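# Put blue foam block, else cardboard box, in tote

## Task

Check the room's floor for a blue foam block. If one is there, place it inside the tote near the door; if there is no such block, place the cardboard box in that tote. The placed item must sit fully inside, with no part sticking out past the tote's rim, and it must stay there on its own once the robot lets go. The robot must not topple or be left leaning, or the task fails.

## Robot and tools

ROBOT. TidyBot++: a wheeled base 0.54 m long, 0.50 m wide and 0.38 m tall on four driven casters, carrying a single seven-joint arm with a two-finger gripper. The shoulder sits 0.12 m ahead of the base centre at 0.68 m height. Segments: upper arm 0.42 m, forearm 0.31 m, hand 0.31 m (wrist to hand point). The arm begins folded, hand down, reaching up to 0.08 m beyond the base front, elbow up to 1.15 m high. Cameras: base_camera (fixed on the base, 644x364) and wrist_camera (fisheye on the hand, 644x476, looking along the hand).

FRAMES. Base frame: origin on the floor below the base centre, x ahead, y to the left, z up. hand_pose is reported in it and marks the spot between the finger pads; its z axis runs out along the fingers and the fingers close along its y axis. The odometry frame is the base frame as it was when the scene began; base_odometry heading is positive to the left, -3.142 to 3.142, and it counts wheel turns, so slip shows as travel and drift of a few cm and degrees builds up. base_tilt is in degrees, positive when leaning forward or right.

execute_actions. Argument actions: a list holding one action or nothing (empty list just reports state and images). An action may carry base, joints, or both, plus optional speeds; its motions start at once. base takes exactly one key, each a relative offset from where the base last measured itself: translate_m (metres, forward +, -2 to 2), strafe_m (metres, left +, -2 to 2), rotate_rad (radians, counter-clockwise from above +, -6.3 to 6.3). joints are absolute targets by name: joint_1_rad (any angle; turns the whole arm about vertical, positive = clockwise from above, opposite to rotate_rad), joint_2_rad shoulder -2.249 to 2.249, joint_3_rad any angle (upper arm twist), joint_4_rad elbow -2.579 to 2.579, joint_5_rad any angle (forearm twist), joint_6_rad wrist -2.099 to 2.099, joint_7_rad any angle (hand twist; hand down, positive = counter-clockwise from above; at 1.57 fingers open left/right), gripper_pos 0 (open, about 85 mm gap) to 1 (closed; gap about 85 x (1 - gripper_pos) mm). Any-angle joints go the short way, so send steps under half a turn. speeds caps top speed for that action only: translate_m and strafe_m 0.05 to 0.5 m/s, rotate_rad 0.1 to 1.57 rad/s (defaults are the maxima); a base move needing over 8.667 s is refused, and no action exceeds 15 s. Optional cameras: list of base_camera, wrist_camera or all; omitted/null means all, [] none. Unknown keys or out-of-range values reject the whole call with no motion. Unnamed joints or base may keep pushing to old targets.

ARM GEOMETRY. With joint_1_rad = 0, joint_3_rad = 3.14, joint_5_rad = 0 the arm lies in the base's x-z plane. Tilt from vertical (forward +): upper arm = joint_2_rad, forearm = joint_2_rad - joint_4_rad, hand = that minus joint_6_rad. Reach ahead of the shoulder = sum of length x sin(tilt); height above it = sum of length x cos(tilt). A downward hand can rise to only about 0.94 m, near the base.

wait: seconds, 0 to 10; no new command, returns state and images. zoom_image: camera (base_camera or wrist_camera) and region [x0, y0, x1, y1] pixels from top-left, max 504x504, of that camera's latest full image. finished_scene: scene, the current scene's number; ends it irreversibly after the last command is held and reports success. Replying with no tool call ends everything.

RESULT LINES. base_status and joint_status tell how each motion ended: done; off_target (stopped short, may still push); contact_stop or time_out (target dropped, holds in place); not_followed with joint command not followed and a cause: line (self-collision check withheld arm targets; gripper still obeyed; targets may be retried later). For the base, done only means wheels turned enough; a blocked base can say done while short. on_its_own lists uncommanded changes. motor_effort gives percent of max effort per motor, bracket = peak of the last action; noisy and biased. Gripper at 1: done means empty, off_target means something is held at the shown reading. ARM HIT = the arm struck the base or itself. A stop reported in a result cancels the rest of that reply's motion calls. MOTOR HOT warns at 60 °C; OVER-TEMPERATURE FAULT at 75 °C makes the arm sag, with limit_stop_at_motor_heat on untargeted keys (resend targets).

ACCURACY. Friction leaves joints a bit off; the hand lands 1-2 cm off (more when extended), so fingers near the floor may strike it. Correct by sending last command + (wanted - read) per joint. Held loads make the arm sag; never command a held joint to its read angle. Trust images over hand_pose. Closed fingertips reach 20 mm past the hand point.

AVOID. Catching the arm on anything roughly 0.8 m or higher while driving (tipping); lateral shoves on a raised hand; driving the arm into objects (torque fault: arm freezes 10 s, limits 104.5 N m joints 1-4, 51.3 N m joints 5-7, warnings at 56.7 and 29.4); drops, slams, hard pushes, objects falling. Loose objects may be nudged occasionally. Leave the item released and resting fully within the tote, robot upright.

Each tool is called after ">>>" by a JSON object that holds its "method" and its "body", one argument or row to a line.

## Session

>>> {"method": "execute_actions", "body": {
  "actions": []
}}

Scene clock: 0.00 s.
base_odometry: x=+0.000 y=+0.000 heading=+0.000 (m, m, rad; odometry frame)
base_tilt: forward=+0.8 right=-0.4 (deg)
base_status: not commanded
joint_positions: joint_1_rad=-0.013 joint_2_rad=-0.307 joint_3_rad=+3.169 joint_4_rad=-2.520 joint_5_rad=+0.034 joint_6_rad=-0.890 joint_7_rad=+1.548 gripper_pos=+0.000
joint_status: not commanded
motor_effort: joint_1_rad=+0 joint_2_rad=-4 joint_3_rad=+1 joint_4_rad=+13 joint_5_rad=+1 joint_6_rad=+1 joint_7_rad=+1 (%)
hand_pose: x=+0.2556 y=-0.0078 z=+0.5835 quat_wxyz=(+0.009, +1.000, -0.007, +0.019) (m; base frame)
pictures: base_camera, wrist_camera
Images, in order (width x height): base_camera 644x364, wrist_camera 644x476.

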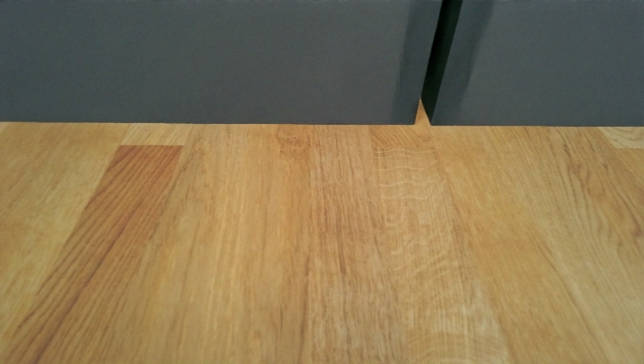

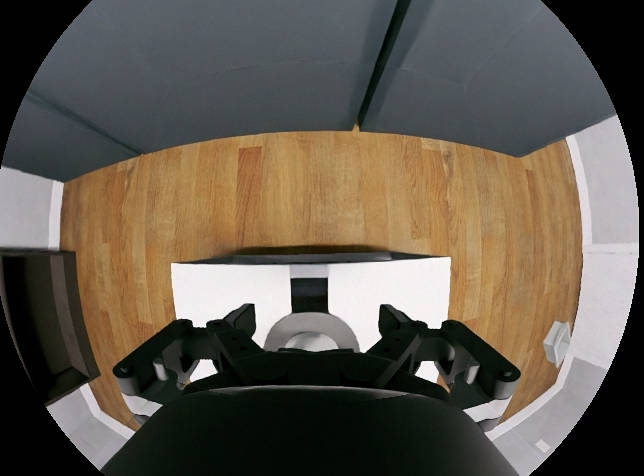

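>>> {"method": "execute_actions", "body": {
  "actions": [
    {"base":{"rotate_rad":-1.57},"joints":{"joint_6_rad":0.1}}
  ]
}}

>>> {"method": "execute_actions", "body": {
  "actions": [
    {"base":{"rotate_rad":-1.9}}
  ]
}}

Scene clock: 7.07 s.
base_odometry: x=+0.000 y=+0.000 heading=-1.570 (m, m, rad; odometry frame)
base_tilt: forward=+0.8 right=-0.4 (deg)
base_status: done
joint_positions: joint_1_rad=-0.013 joint_2_rad=-0.307 joint_3_rad=+3.169 joint_4_rad=-2.516 joint_5_rad=+0.034 joint_6_rad=+0.089 joint_7_rad=+1.548 gripper_pos=+0.000
joint_status: all done
motor_effort: joint_1_rad=+0(0) joint_2_rad=-7(7) joint_3_rad=+2(2) joint_4_rad=+18(18) joint_5_rad=+1(1) joint_6_rad=+9(9) joint_7_rad=-1(0) (%)
hand_pose: x=+0.5103 y=-0.0031 z=+0.7332 quat_wxyz=(+0.001, +0.872, -0.002, +0.489) (m; base frame)
pictures: base_camera, wrist_camera
camera_calibration (this result's frames):
wrist_camera: T_world_to_cam=[[0.00622317, -0.999944, -0.00860911, 0.00214824], [-0.496838, 0.00437961, -0.867832, 0.948957], [0.867821, 0.009678, -0.496783, 0.0564385], [0, 0, 0, 1]] pos_world=[0.422486, -0.00255415, 0.851591]
Images, in order (width x height): base_camera 644x364, wrist_camera 644x476.

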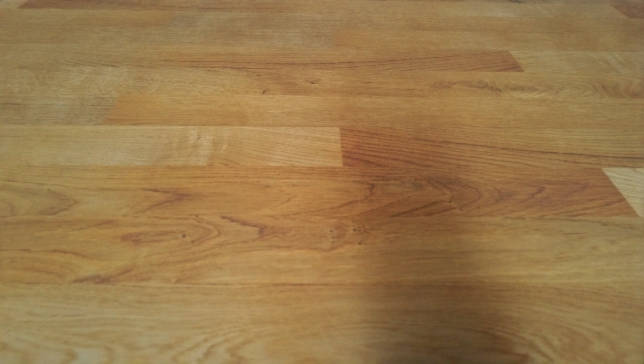

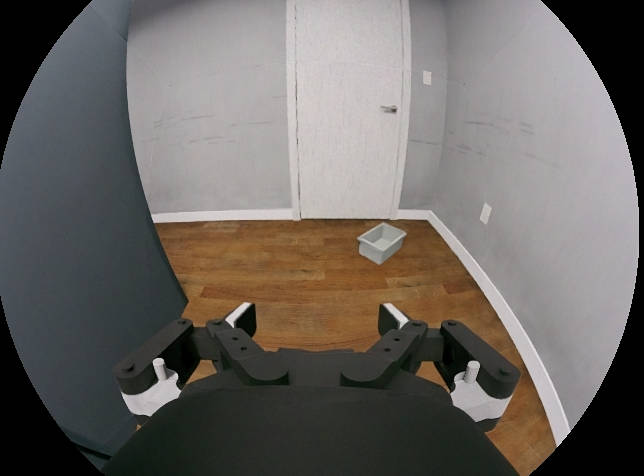

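Scene clock: 9.57 s.
base_odometry: x=+0.000 y=+0.000 heading=+2.814 (m, m, rad; odometry frame)
base_tilt: forward=+0.8 right=-0.4 (deg)
base_status: done
joint_positions: joint_1_rad=-0.013 joint_2_rad=-0.307 joint_3_rad=+3.169 joint_4_rad=-2.516 joint_5_rad=+0.034 joint_6_rad=+0.089 joint_7_rad=+1.548 gripper_pos=+0.000
joint_status: not commanded
motor_effort: joint_1_rad=+0(1) joint_2_rad=-7(8) joint_3_rad=+1(2) joint_4_rad=+18(18) joint_5_rad=+0(0) joint_6_rad=+9(9) joint_7_rad=-1(0) (%)
hand_pose: x=+0.5103 y=-0.0031 z=+0.7332 quat_wxyz=(+0.001, +0.872, -0.002, +0.489) (m; base frame)
pictures: base_camera, wrist_camera
camera_calibration (this result's frames):
wrist_camera: T_world_to_cam=[[0.00622272, -0.999944, -0.0086093, 0.00214846], [-0.496838, 0.00437999, -0.867832, 0.948957], [0.867821, 0.00967771, -0.496783, 0.0564386], [0, 0, 0, 1]] pos_world=[0.422486, -0.00255427, 0.851591]
Images, in order (width x height): base_camera 644x364, wrist_camera 644x476.

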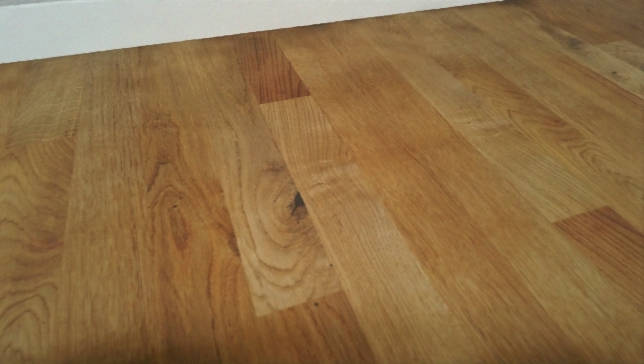

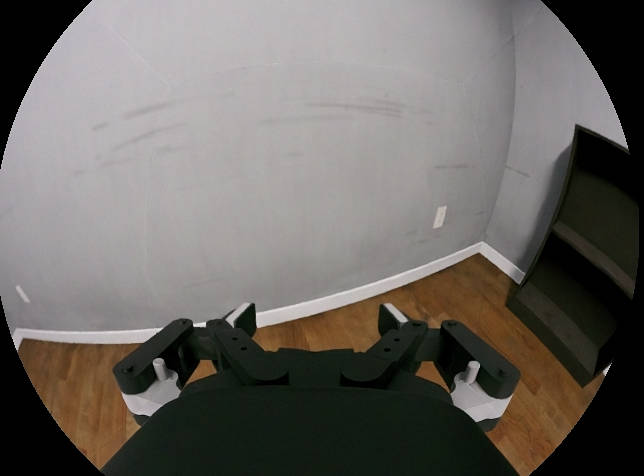

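>>> {"method": "execute_actions", "body": {
  "actions": [
    {"base":{"rotate_rad":2.0}}
  ],
  "cameras": []
}}

>>> {"method": "execute_actions", "body": {
  "actions": [
    {"base":{"translate_m":1.4}}
  ]
}}

>>> {"method": "execute_actions", "body": {
  "actions": [
    {"base":{"rotate_rad":1.47}}
  ]
}}

Scene clock: 18.90 s.
base_odometry: x=+0.000 y=+0.000 heading=-1.470 (m, m, rad; odometry frame)
base_tilt: forward=+0.8 right=-0.4 (deg)
base_status: done
joint_positions: joint_1_rad=-0.013 joint_2_rad=-0.307 joint_3_rad=+3.169 joint_4_rad=-2.516 joint_5_rad=+0.034 joint_6_rad=+0.089 joint_7_rad=+1.548 gripper_pos=+0.000
joint_status: not commanded
motor_effort: joint_1_rad=+0(1) joint_2_rad=-7(8) joint_3_rad=+1(2) joint_4_rad=+18(18) joint_5_rad=+1(0) joint_6_rad=+8(9) joint_7_rad=+0(0) (%)
hand_pose: x=+0.5103 y=-0.0031 z=+0.7332 quat_wxyz=(+0.001, +0.872, -0.002, +0.489) (m; base frame)
pictures: none
No camera images: the call's "cameras" was empty. Leave "cameras" out to get every camera's image.

Scene clock: 23.07 s.
base_odometry: x=+0.143 y=-1.393 heading=-1.469 (m, m, rad; odometry frame)
base_tilt: forward=+0.8 right=-0.4 (deg)
base_status: done
joint_positions: joint_1_rad=-0.013 joint_2_rad=-0.307 joint_3_rad=+3.169 joint_4_rad=-2.516 joint_5_rad=+0.034 joint_6_rad=+0.089 joint_7_rad=+1.548 gripper_pos=+0.000
joint_status: not commanded
motor_effort: joint_1_rad=-1(0) joint_2_rad=-7(9) joint_3_rad=+1(1) joint_4_rad=+18(19) joint_5_rad=+1(1) joint_6_rad=+9(9) joint_7_rad=-1(0) (%)
hand_pose: x=+0.5102 y=-0.0031 z=+0.7332 quat_wxyz=(+0.001, +0.872, -0.002, +0.489) (m; base frame)
pictures: base_camera, wrist_camera
camera_calibration (this result's frames):
wrist_camera: T_world_to_cam=[[0.00615668, -0.999944, -0.00863313, 0.00217335], [-0.496852, 0.00443333, -0.867824, 0.948919], [0.867814, 0.0096323, -0.496796, 0.0564796], [0, 0, 0, 1]] pos_world=[0.422445, -0.00257768, 0.851573]
Images, in order (width x height): base_camera 644x364, wrist_camera 644x476.

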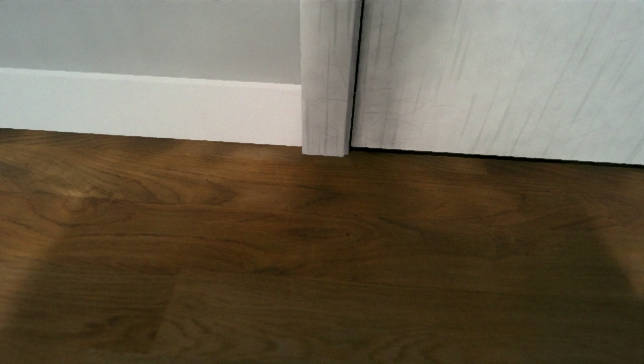

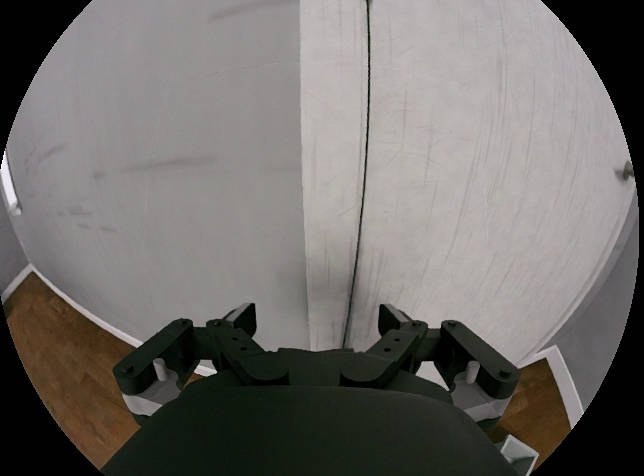

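Scene clock: 25.30 s.
base_odometry: x=+0.143 y=-1.393 heading=+0.000 (m, m, rad; odometry frame)
base_tilt: forward=+0.8 right=-0.4 (deg)
base_status: done
joint_positions: joint_1_rad=-0.013 joint_2_rad=-0.307 joint_3_rad=+3.169 joint_4_rad=-2.516 joint_5_rad=+0.034 joint_6_rad=+0.089 joint_7_rad=+1.548 gripper_pos=+0.000
joint_status: not commanded
motor_effort: joint_1_rad=+0(1) joint_2_rad=-7(8) joint_3_rad=+1(2) joint_4_rad=+18(18) joint_5_rad=+1(0) joint_6_rad=+8(8) joint_7_rad=-1(1) (%)
hand_pose: x=+0.5102 y=-0.0031 z=+0.7332 quat_wxyz=(+0.001, +0.872, -0.002, +0.489) (m; base frame)
pictures: base_camera, wrist_camera
camera_calibration (this result's frames):
wrist_camera: T_world_to_cam=[[0.00617353, -0.999944, -0.00862789, 0.00216777], [-0.496852, 0.00442041, -0.867824, 0.948919], [0.867814, 0.00964432, -0.496796, 0.0564797], [0, 0, 0, 1]] pos_world=[0.422444, -0.00257167, 0.851572]
Images, in order (width x height): base_camera 644x364, wrist_camera 644x476.

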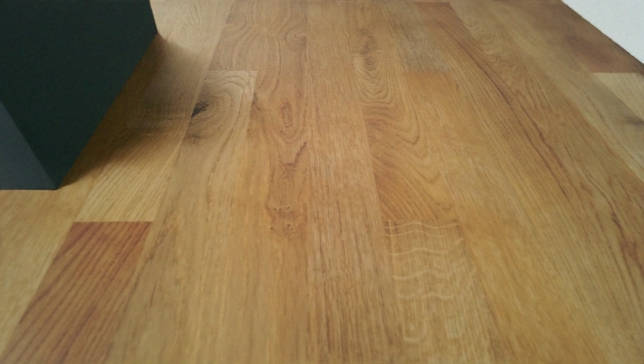

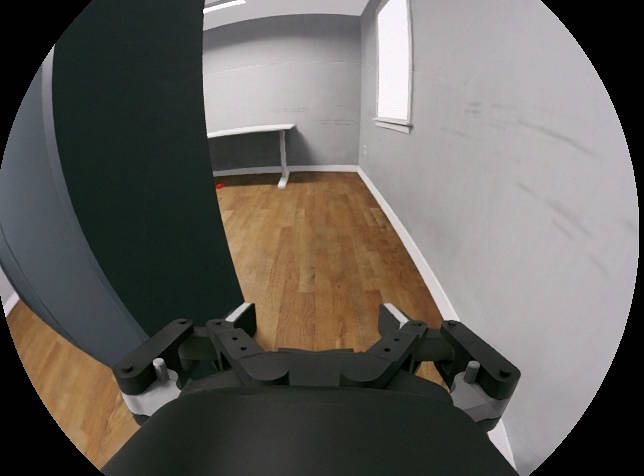

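>>> {"method": "execute_actions", "body": {
  "actions": [
    {"base":{"strafe_m":-0.13}}
  ],
  "cameras": []
}}

>>> {"method": "execute_actions", "body": {
  "actions": [
    {"base":{"translate_m":1.5}}
  ],
  "cameras": []
}}

>>> {"method": "execute_actions", "body": {
  "actions": [
    {"base":{"rotate_rad":1.0}}
  ]
}}

Scene clock: 35.33 s.
base_odometry: x=+0.143 y=-1.523 heading=+0.001 (m, m, rad; odometry frame)
base_tilt: forward=+0.8 right=-0.4 (deg)
base_status: done
joint_positions: joint_1_rad=-0.013 joint_2_rad=-0.307 joint_3_rad=+3.169 joint_4_rad=-2.516 joint_5_rad=+0.034 joint_6_rad=+0.089 joint_7_rad=+1.548 gripper_pos=+0.000
joint_status: not commanded
motor_effort: joint_1_rad=+0(0) joint_2_rad=-7(8) joint_3_rad=+1(2) joint_4_rad=+18(18) joint_5_rad=+1(0) joint_6_rad=+8(9) joint_7_rad=+0(0) (%)
hand_pose: x=+0.5102 y=-0.0031 z=+0.7332 quat_wxyz=(+0.001, +0.872, -0.002, +0.489) (m; base frame)
pictures: none
No camera images: the call's "cameras" was empty. Leave "cameras" out to get every camera's image.

Scene clock: 39.70 s.
base_odometry: x=+1.643 y=-1.521 heading=+0.001 (m, m, rad; odometry frame)
base_tilt: forward=+0.8 right=-0.4 (deg)
base_status: done
joint_positions: joint_1_rad=-0.013 joint_2_rad=-0.307 joint_3_rad=+3.169 joint_4_rad=-2.516 joint_5_rad=+0.034 joint_6_rad=+0.089 joint_7_rad=+1.548 gripper_pos=+0.000
joint_status: not commanded
motor_effort: joint_1_rad=+1(0) joint_2_rad=-8(9) joint_3_rad=+1(1) joint_4_rad=+18(19) joint_5_rad=+1(0) joint_6_rad=+8(9) joint_7_rad=+0(1) (%)
hand_pose: x=+0.5102 y=-0.0031 z=+0.7332 quat_wxyz=(+0.001, +0.872, -0.002, +0.489) (m; base frame)
pictures: none
No camera images: the call's "cameras" was empty. Leave "cameras" out to get every camera's image.

Scene clock: 41.57 s.
base_odometry: x=+1.643 y=-1.521 heading=+1.001 (m, m, rad; odometry frame)
base_tilt: forward=+0.8 right=-0.4 (deg)
base_status: done
joint_positions: joint_1_rad=-0.013 joint_2_rad=-0.307 joint_3_rad=+3.169 joint_4_rad=-2.516 joint_5_rad=+0.034 joint_6_rad=+0.089 joint_7_rad=+1.548 gripper_pos=+0.000
joint_status: not commanded
motor_effort: joint_1_rad=+0(1) joint_2_rad=-7(8) joint_3_rad=+1(3) joint_4_rad=+18(18) joint_5_rad=+1(0) joint_6_rad=+9(9) joint_7_rad=+0(1) (%)
hand_pose: x=+0.5102 y=-0.0031 z=+0.7332 quat_wxyz=(+0.001, +0.872, -0.002, +0.489) (m; base frame)
pictures: base_camera, wrist_camera
camera_calibration (this result's frames):
wrist_camera: T_world_to_cam=[[0.00616406, -0.999944, -0.00863463, 0.00217461], [-0.496893, 0.00443052, -0.867801, 0.948862], [0.86779, 0.00963966, -0.496837, 0.0565526], [0, 0, 0, 1]] pos_world=[0.422393, -0.00257461, 0.851539]
Images, in order (width x height): base_camera 644x364, wrist_camera 644x476.

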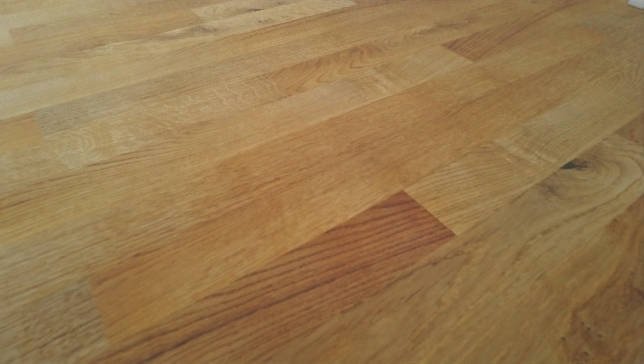

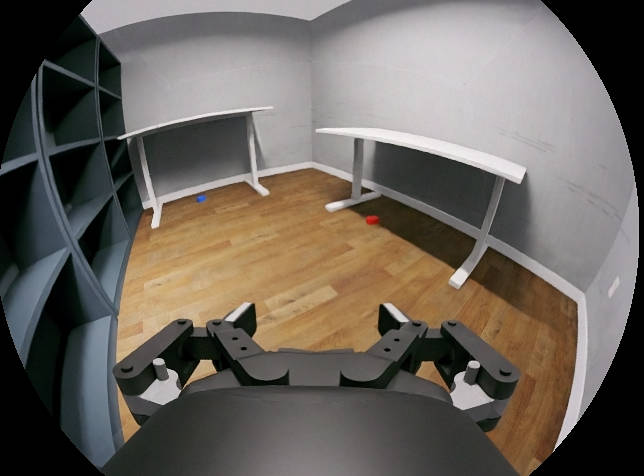

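>>> {"method": "execute_actions", "body": {
  "actions": [
    {"base":{"rotate_rad":0.48}}
  ],
  "cameras": []
}}

>>> {"method": "execute_actions", "body": {
  "actions": [
    {"base":{"translate_m":1.9},"joints":{"joint_2_rad":1.5,"joint_4_rad":-0.79,"joint_6_rad":-0.85,"joint_3_rad":3.14,"joint_5_rad":0}}
  ]
}}

Scene clock: 50.53 s.
base_odometry: x=+1.643 y=-1.521 heading=+1.480 (m, m, rad; odometry frame)
base_tilt: forward=+0.8 right=-0.4 (deg)
base_status: done
joint_positions: joint_1_rad=-0.013 joint_2_rad=-0.307 joint_3_rad=+3.169 joint_4_rad=-2.516 joint_5_rad=+0.034 joint_6_rad=+0.089 joint_7_rad=+1.548 gripper_pos=+0.000
joint_status: not commanded
motor_effort: joint_1_rad=+0(0) joint_2_rad=-7(7) joint_3_rad=+1(2) joint_4_rad=+18(18) joint_5_rad=+1(0) joint_6_rad=+9(8) joint_7_rad=-1(0) (%)
hand_pose: x=+0.5102 y=-0.0031 z=+0.7332 quat_wxyz=(+0.001, +0.872, -0.002, +0.489) (m; base frame)
pictures: none
No camera images: the call's "cameras" was empty. Leave "cameras" out to get every camera's image.

Scene clock: 55.67 s.
base_odometry: x=+1.813 y=+0.371 heading=+1.481 (m, m, rad; odometry frame)
base_tilt: forward=+0.8 right=-0.4 (deg)
base_status: done
joint_positions: joint_1_rad=-0.013 joint_2_rad=+1.494 joint_3_rad=+3.157 joint_4_rad=-0.798 joint_5_rad=+0.034 joint_6_rad=-0.817 joint_7_rad=+1.548 gripper_pos=+0.000
joint_status: all done
motor_effort: joint_1_rad=+0(0) joint_2_rad=-47(49) joint_3_rad=+1(1) joint_4_rad=+13(19) joint_5_rad=+1(1) joint_6_rad=+2(10) joint_7_rad=+0(1) (%)
hand_pose: x=+0.7849 y=-0.0060 z=+0.1953 quat_wxyz=(+0.020, +1.000, +0.006, +0.017) (m; base frame)
pictures: base_camera, wrist_camera
camera_calibration (this result's frames):
wrist_camera: T_world_to_cam=[[0.0104067, -0.999586, 0.0268107, -0.0172404], [-0.998008, -0.0120511, -0.0619221, 0.854495], [0.0622195, -0.0261129, -0.997721, 0.280826], [0, 0, 0, 1]] pos_world=[0.8355, 0.000397503, 0.33356]
Images, in order (width x height): base_camera 644x364, wrist_camera 644x476.

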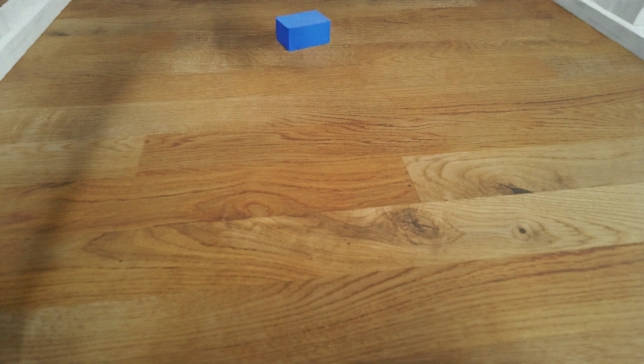

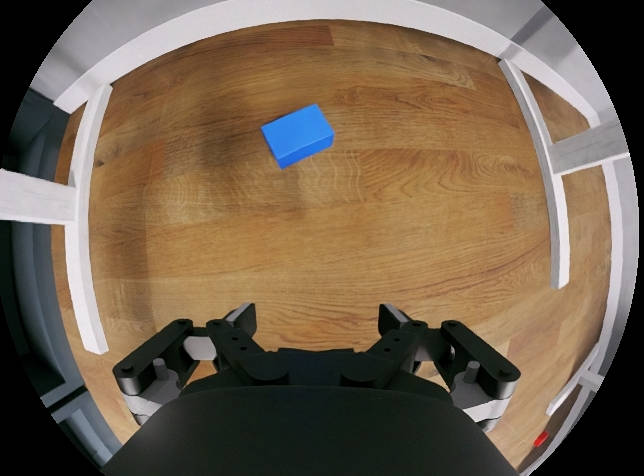

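>>> {"method": "execute_actions", "body": {
  "actions": [
    {"base":{"translate_m":0.22},"joints":{"joint_2_rad":1.7,"joint_4_rad":-0.59,"joint_6_rad":-0.88,"joint_7_rad":0.45}}
  ]
}}

Scene clock: 65.10 s.
base_odometry: x=+1.832 y=+0.591 heading=+1.481 (m, m, rad; odometry frame)
base_tilt: forward=+0.8 right=-0.4 (deg)
base_status: done
joint_positions: joint_1_rad=-0.013 joint_2_rad=+1.685 joint_3_rad=+3.156 joint_4_rad=-0.597 joint_5_rad=+0.034 joint_6_rad=-0.845 joint_7_rad=+0.469 gripper_pos=+0.000
joint_status: all done
motor_effort: joint_1_rad=+0(2) joint_2_rad=-47(48) joint_3_rad=+1(0) joint_4_rad=+13(14) joint_5_rad=+1(1) joint_6_rad=+1(2) joint_7_rad=+0(0) (%)
hand_pose: x=+0.7799 y=-0.0050 z=+0.1174 quat_wxyz=(+0.013, +0.862, -0.507, +0.017) (m; base frame)
pictures: base_camera, wrist_camera
camera_calibration (this result's frames):
wrist_camera: T_world_to_cam=[[-0.874976, -0.484107, -0.00759362, 0.682987], [-0.482416, 0.873039, -0.0712599, 0.448112], [0.041127, -0.0586875, -0.997429, 0.219716], [0, 0, 0, 1]] pos_world=[0.804738, -0.0476861, 0.25627]
Images, in order (width x height): base_camera 644x364, wrist_camera 644x476.

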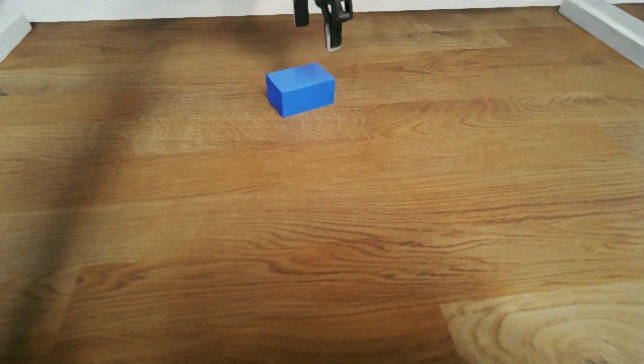

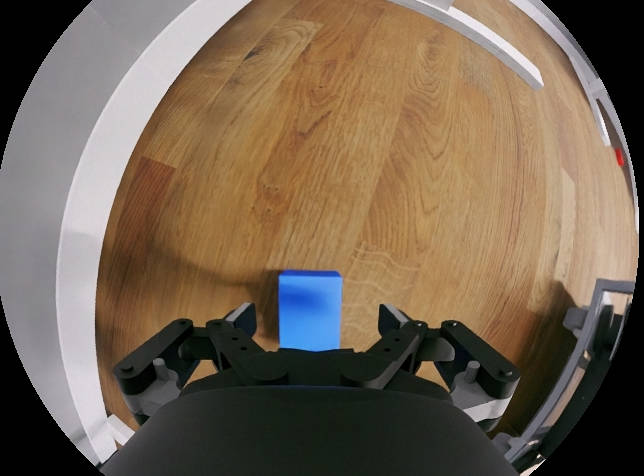

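>>> {"method": "execute_actions", "body": {
  "actions": [
    {"base":{"strafe_m":0.028},"joints":{"joint_2_rad":1.94,"joint_4_rad":-0.27,"joint_6_rad":-0.96}}
  ]
}}

>>> {"method": "execute_actions", "body": {
  "actions": [
    {"joints":{"gripper_pos":1}}
  ]
}}

Scene clock: 70.93 s.
base_odometry: x=+1.804 y=+0.593 heading=+1.481 (m, m, rad; odometry frame)
base_tilt: forward=+0.9 right=-0.4 (deg)
base_status: done
joint_positions: joint_1_rad=-0.018 joint_2_rad=+1.940 joint_3_rad=+3.151 joint_4_rad=-0.284 joint_5_rad=+0.034 joint_6_rad=-0.927 joint_7_rad=+0.469 gripper_pos=+0.000
joint_status: all done
motor_effort: joint_1_rad=+0(3) joint_2_rad=-45(49) joint_3_rad=+1(0) joint_4_rad=+13(15) joint_5_rad=+1(1) joint_6_rad=+1(1) joint_7_rad=+0(0) (%)
hand_pose: x=+0.7586 y=+0.0009 z=+0.0279 quat_wxyz=(+0.017, +0.863, -0.505, +0.006) (m; base frame)
pictures: base_camera, wrist_camera
camera_calibration (this result's frames):
wrist_camera: T_world_to_cam=[[-0.872941, -0.487704, 0.0108876, 0.66447], [-0.487488, 0.871289, -0.0566722, 0.429726], [0.018153, -0.0547791, -0.998333, 0.149143], [0, 0, 0, 1]] pos_world=[0.786822, -0.0421812, 0.166013]
Images, in order (width x height): base_camera 644x364, wrist_camera 644x476.

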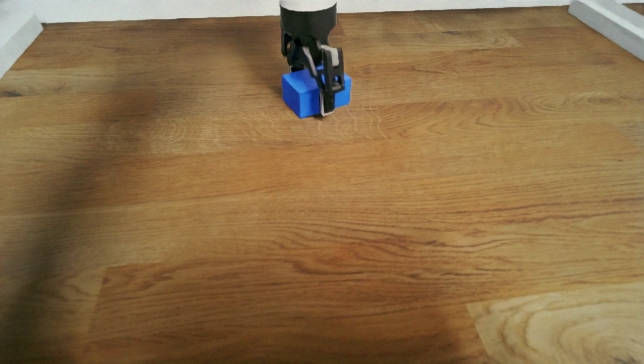

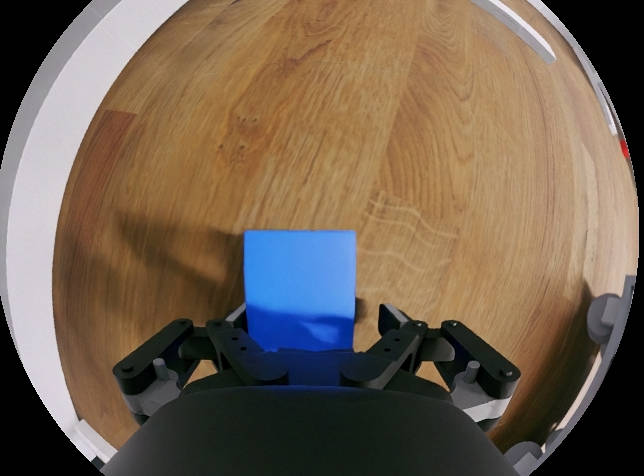

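Scene clock: 72.03 s.
base_odometry: x=+1.804 y=+0.593 heading=+1.481 (m, m, rad; odometry frame)
base_tilt: forward=+0.9 right=-0.4 (deg)
base_status: not commanded
joint_positions: joint_1_rad=-0.018 joint_2_rad=+1.937 joint_3_rad=+3.151 joint_4_rad=-0.282 joint_5_rad=+0.034 joint_6_rad=-0.933 joint_7_rad=+0.469 gripper_pos=+0.376
joint_status: gripper_pos off_target (ended at +0.376, target +1.000)
motor_effort: joint_1_rad=+0(1) joint_2_rad=-46(48) joint_3_rad=+0(0) joint_4_rad=+13(14) joint_5_rad=+1(1) joint_6_rad=+1(5) joint_7_rad=+0(1) (%)
hand_pose: x=+0.7591 y=+0.0009 z=+0.0299 quat_wxyz=(+0.018, +0.863, -0.505, +0.005) (m; base frame)
pictures: base_camera, wrist_camera
camera_calibration (this result's frames):
wrist_camera: T_world_to_cam=[[-0.873023, -0.487506, 0.0129581, 0.664857], [-0.48742, 0.871387, -0.0557368, 0.430025], [0.0158805, -0.0549755, -0.998361, 0.15286], [0, 0, 0, 1]] pos_world=[0.787611, -0.0421927, 0.167962]
Images, in order (width x height): base_camera 644x364, wrist_camera 644x476.

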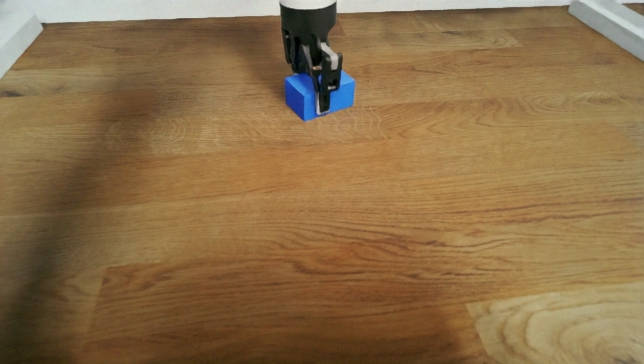

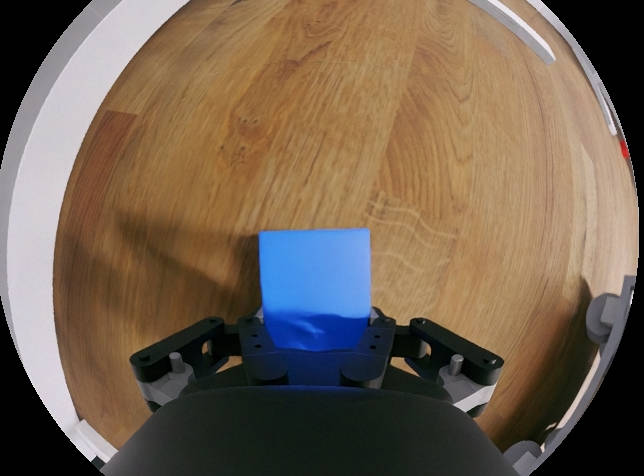

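Back out, fold before turning.

>>> {"method": "execute_actions", "body": {
  "actions": [
    {"base":{"translate_m":-0.9},"joints":{"joint_2_rad":1.5,"joint_4_rad":-0.79,"joint_6_rad":-0.85}}
  ],
  "cameras": []
}}

>>> {"method": "execute_actions", "body": {
  "actions": [
    {"base":{"translate_m":-1.3},"joints":{"joint_2_rad":0,"joint_4_rad":-2.29,"joint_7_rad":1.57}}
  ],
  "cameras": []
}}

>>> {"method": "execute_actions", "body": {
  "actions": [
    {"base":{"rotate_rad":1.68}}
  ]
}}

>>> {"method": "execute_actions", "body": {
  "actions": [
    {"base":{"translate_m":1.1},"joints":{"joint_2_rad":1.2,"joint_4_rad":-1.09}}
  ]
}}

Scene clock: 81.30 s.
base_odometry: x=+1.723 y=-0.303 heading=+1.481 (m, m, rad; odometry frame)
base_tilt: forward=+0.8 right=-0.4 (deg)
base_status: done
joint_positions: joint_1_rad=-0.018 joint_2_rad=+1.508 joint_3_rad=+3.151 joint_4_rad=-0.783 joint_5_rad=+0.034 joint_6_rad=-0.884 joint_7_rad=+0.469 gripper_pos=+0.376
joint_status: all done
motor_effort: joint_1_rad=+0(1) joint_2_rad=-47(49) joint_3_rad=+0(0) joint_4_rad=+12(13) joint_5_rad=+1(1) joint_6_rad=+1(0) joint_7_rad=-1(0) (%)
hand_pose: x=+0.7650 y=-0.0001 z=+0.1899 quat_wxyz=(+0.024, +0.862, -0.506, -0.005) (m; base frame)
pictures: none
No camera images: the call's "cameras" was empty. Leave "cameras" out to get every camera's image.

Scene clock: 85.27 s.
base_odometry: x=+1.606 y=-1.598 heading=+1.481 (m, m, rad; odometry frame)
base_tilt: forward=+0.8 right=-0.4 (deg)
base_status: done
joint_positions: joint_1_rad=-0.018 joint_2_rad=+0.008 joint_3_rad=+3.151 joint_4_rad=-2.285 joint_5_rad=+0.034 joint_6_rad=-0.878 joint_7_rad=+1.532 gripper_pos=+0.376
joint_status: all done
motor_effort: joint_1_rad=+0(2) joint_2_rad=-13(49) joint_3_rad=+1(0) joint_4_rad=+13(13) joint_5_rad=+1(1) joint_6_rad=+2(0) joint_7_rad=+0(0) (%)
hand_pose: x=+0.3495 y=-0.0048 z=+0.5839 quat_wxyz=(+0.013, +1.000, -0.004, -0.014) (m; base frame)
pictures: none
No camera images: the call's "cameras" was empty. Leave "cameras" out to get every camera's image.

Scene clock: 87.63 s.
base_odometry: x=+1.606 y=-1.598 heading=-3.123 (m, m, rad; odometry frame)
base_tilt: forward=+0.8 right=-0.4 (deg)
base_status: done
joint_positions: joint_1_rad=-0.018 joint_2_rad=+0.008 joint_3_rad=+3.148 joint_4_rad=-2.285 joint_5_rad=+0.034 joint_6_rad=-0.878 joint_7_rad=+1.532 gripper_pos=+0.376
joint_status: not commanded
motor_effort: joint_1_rad=+0(0) joint_2_rad=-13(14) joint_3_rad=+1(0) joint_4_rad=+12(12) joint_5_rad=+1(1) joint_6_rad=+1(0) joint_7_rad=+0(0) (%)
hand_pose: x=+0.3495 y=-0.0042 z=+0.5839 quat_wxyz=(+0.013, +1.000, -0.003, -0.014) (m; base frame)
pictures: base_camera, wrist_camera
camera_calibration (this result's frames):
wrist_camera: T_world_to_cam=[[-0.006881, -0.999886, 0.0134094, -0.00751827], [-0.999976, 0.00686669, -0.00111279, 0.40926], [0.00102059, -0.0134168, -0.999909, 0.71838], [0, 0, 0, 1]] pos_world=[0.408465, -0.000689351, 0.718871]
Images, in order (width x height): base_camera 644x364, wrist_camera 644x476.

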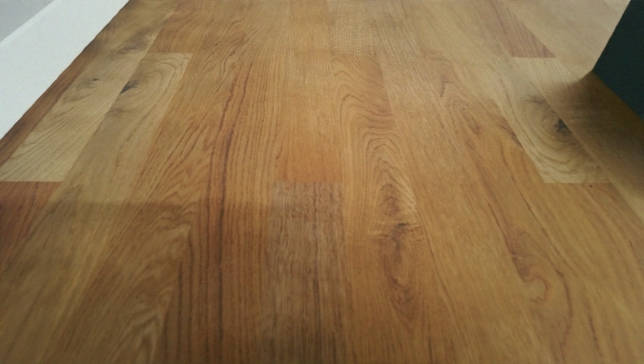

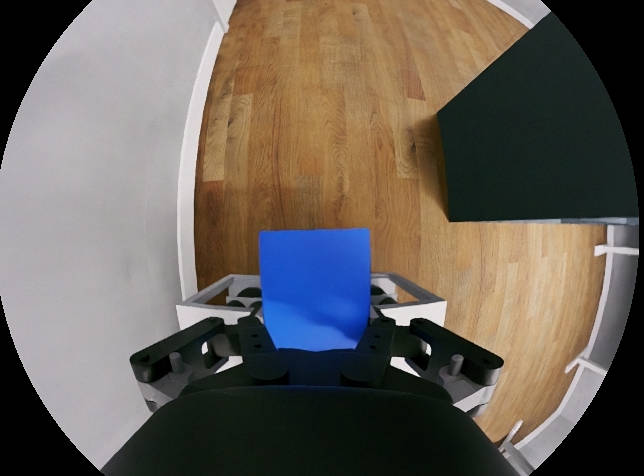

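Scene clock: 91.17 s.
base_odometry: x=+0.507 y=-1.621 heading=-3.122 (m, m, rad; odometry frame)
base_tilt: forward=+0.9 right=-0.4 (deg)
base_status: done
joint_positions: joint_1_rad=-0.018 joint_2_rad=+1.196 joint_3_rad=+3.148 joint_4_rad=-1.099 joint_5_rad=+0.034 joint_6_rad=-0.877 joint_7_rad=+1.532 gripper_pos=+0.376
joint_status: all done
motor_effort: joint_1_rad=+1(0) joint_2_rad=-45(46) joint_3_rad=+1(1) joint_4_rad=+12(15) joint_5_rad=+1(1) joint_6_rad=+1(0) joint_7_rad=+0(0) (%)
hand_pose: x=+0.7368 y=+0.0005 z=+0.3167 quat_wxyz=(+0.016, +1.000, -0.001, -0.015) (m; base frame)
pictures: base_camera, wrist_camera
camera_calibration (this result's frames):
wrist_camera: T_world_to_cam=[[-0.00261177, -0.999805, 0.0195885, -0.00164906], [-0.999996, 0.00262055, 0.000422243, 0.795789], [-0.000473493, -0.0195873, -0.999808, 0.451932], [0, 0, 0, 1]] pos_world=[0.795996, 0.00511801, 0.451541]
Images, in order (width x height): base_camera 644x364, wrist_camera 644x476.

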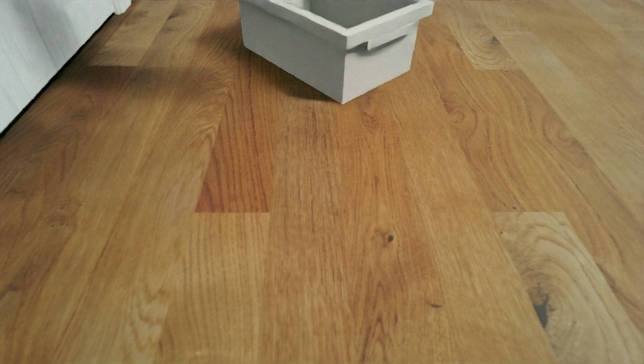

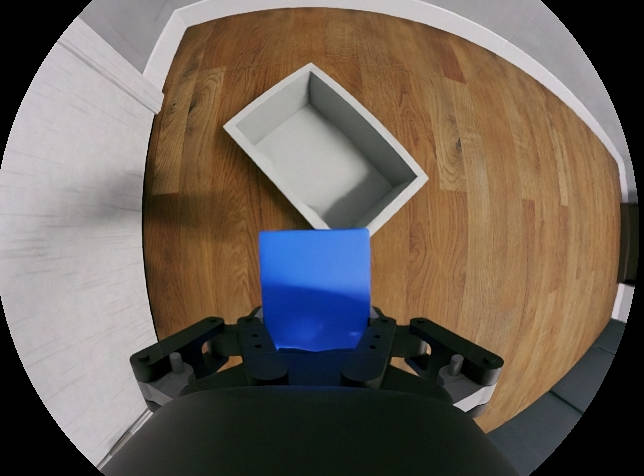

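>>> {"method": "execute_actions", "body": {
  "actions": [
    {"base":{"translate_m":0.17},"joints":{"joint_7_rad":0.75,"joint_1_rad":0.02}}
  ],
  "cameras": []
}}

>>> {"method": "execute_actions", "body": {
  "actions": [
    {"joints":{"joint_2_rad":1.83,"joint_4_rad":-0.45}}
  ]
}}

>>> {"method": "execute_actions", "body": {
  "actions": [
    {"joints":{"gripper_pos":0}}
  ],
  "cameras": []
}}

>>> {"method": "execute_actions", "body": {
  "actions": [
    {"joints":{"joint_2_rad":1.3,"joint_4_rad":-0.99}}
  ]
}}

>>> {"method": "finished_scene", "body": {
  "scene": 1
}}

Scene clock: 99.90 s.
base_odometry: x=+0.336 y=-1.624 heading=-3.121 (m, m, rad; odometry frame)
base_tilt: forward=+0.9 right=-0.4 (deg)
base_status: done
joint_positions: joint_1_rad=-0.003 joint_2_rad=+1.196 joint_3_rad=+3.148 joint_4_rad=-1.094 joint_5_rad=+0.034 joint_6_rad=-0.877 joint_7_rad=+0.766 gripper_pos=+0.376
joint_status: all done
motor_effort: joint_1_rad=+0(3) joint_2_rad=-45(47) joint_3_rad=+0(0) joint_4_rad=+12(14) joint_5_rad=+1(1) joint_6_rad=+1(0) joint_7_rad=+0(2) (%)
hand_pose: x=+0.7391 y=-0.0086 z=+0.3176 quat_wxyz=(+0.020, +0.924, -0.381, -0.006) (m; base frame)
pictures: none
No camera images: the call's "cameras" was empty. Leave "cameras" out to get every camera's image.

Scene clock: 102.00 s.
base_odometry: x=+0.336 y=-1.624 heading=-3.121 (m, m, rad; odometry frame)
base_tilt: forward=+0.9 right=-0.4 (deg)
base_status: not commanded
joint_positions: joint_1_rad=-0.003 joint_2_rad=+1.830 joint_3_rad=+3.148 joint_4_rad=-0.464 joint_5_rad=+0.034 joint_6_rad=-0.877 joint_7_rad=+0.766 gripper_pos=+0.376
joint_status: all done
motor_effort: joint_1_rad=+1(0) joint_2_rad=-46(50) joint_3_rad=+1(0) joint_4_rad=+13(13) joint_5_rad=+1(1) joint_6_rad=+1(0) joint_7_rad=+0(1) (%)
hand_pose: x=+0.7522 y=-0.0077 z=+0.0547 quat_wxyz=(+0.021, +0.925, -0.379, -0.007) (m; base frame)
pictures: base_camera, wrist_camera
camera_calibration (this result's frames):
wrist_camera: T_world_to_cam=[[-0.702453, -0.711075, 0.0305357, 0.523312], [-0.71173, 0.701757, -0.0312823, 0.601575], [0.000815433, -0.0437075, -0.999044, 0.18863], [0, 0, 0, 1]] pos_world=[0.795608, -0.0418007, 0.191288]
Images, in order (width x height): base_camera 644x364, wrist_camera 644x476.

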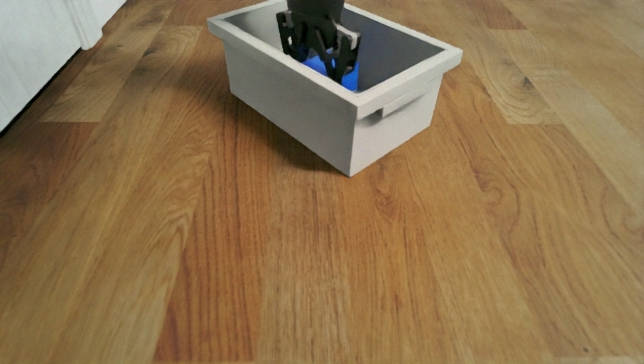

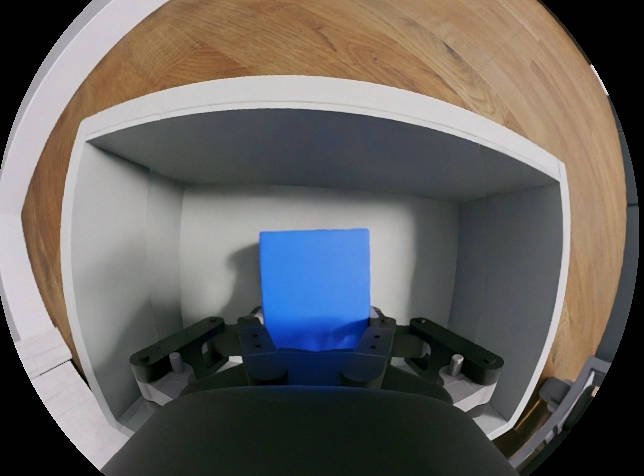

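Scene clock: 103.10 s.
base_odometry: x=+0.336 y=-1.624 heading=-3.121 (m, m, rad; odometry frame)
base_tilt: forward=+0.9 right=-0.4 (deg)
base_status: not commanded
joint_positions: joint_1_rad=-0.003 joint_2_rad=+1.830 joint_3_rad=+3.148 joint_4_rad=-0.464 joint_5_rad=+0.034 joint_6_rad=-0.877 joint_7_rad=+0.766 gripper_pos=+0.000
joint_status: all done
motor_effort: joint_1_rad=+0(1) joint_2_rad=-46(47) joint_3_rad=+0(1) joint_4_rad=+12(12) joint_5_rad=+1(1) joint_6_rad=+1(1) joint_7_rad=+0(0) (%)
hand_pose: x=+0.7522 y=-0.0077 z=+0.0547 quat_wxyz=(+0.021, +0.925, -0.379, -0.007) (m; base frame)
pictures: none
No camera images: the call's "cameras" was empty. Leave "cameras" out to get every camera's image.

Scene clock: 104.97 s.
base_odometry: x=+0.336 y=-1.624 heading=-3.121 (m, m, rad; odometry frame)
base_tilt: forward=+0.9 right=-0.4 (deg)
base_status: not commanded
joint_positions: joint_1_rad=-0.003 joint_2_rad=+1.304 joint_3_rad=+3.148 joint_4_rad=-0.977 joint_5_rad=+0.034 joint_6_rad=-0.877 joint_7_rad=+0.766 gripper_pos=+0.000
joint_status: all done
motor_effort: joint_1_rad=+0(1) joint_2_rad=-46(48) joint_3_rad=+0(0) joint_4_rad=+12(14) joint_5_rad=+1(1) joint_6_rad=+1(0) joint_7_rad=-1(0) (%)
hand_pose: x=+0.7584 y=-0.0085 z=+0.2769 quat_wxyz=(+0.018, +0.925, -0.381, -0.001) (m; base frame)
pictures: base_camera, wrist_camera
camera_calibration (this result's frames):
wrist_camera: T_world_to_cam=[[-0.705211, -0.708689, 0.0208839, 0.525154], [-0.708853, 0.704167, -0.0409419, 0.614007], [0.0143093, -0.0436763, -0.998943, 0.400381], [0, 0, 0, 1]] pos_world=[0.799856, -0.0427056, 0.414129]
Images, in order (width x height): base_camera 644x364, wrist_camera 644x476.

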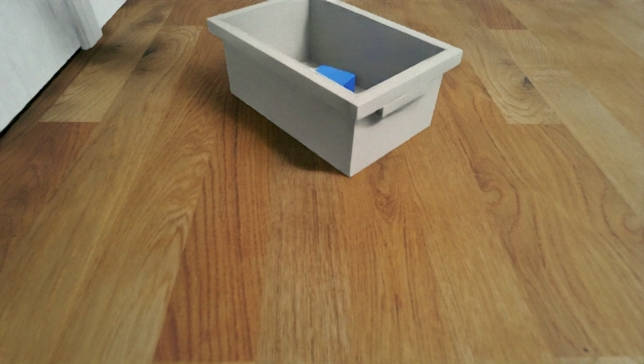

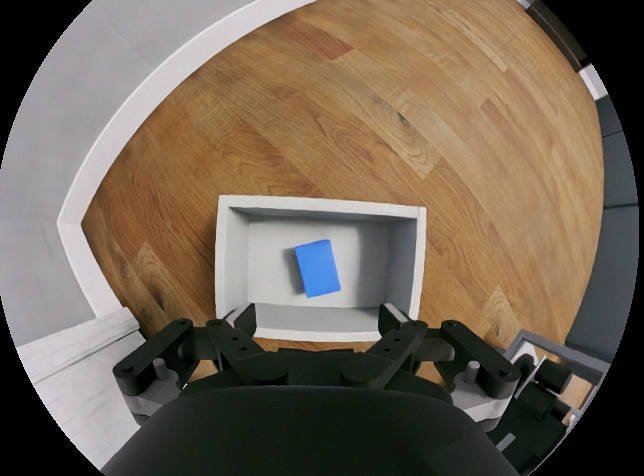

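The scene is finished: the task was done.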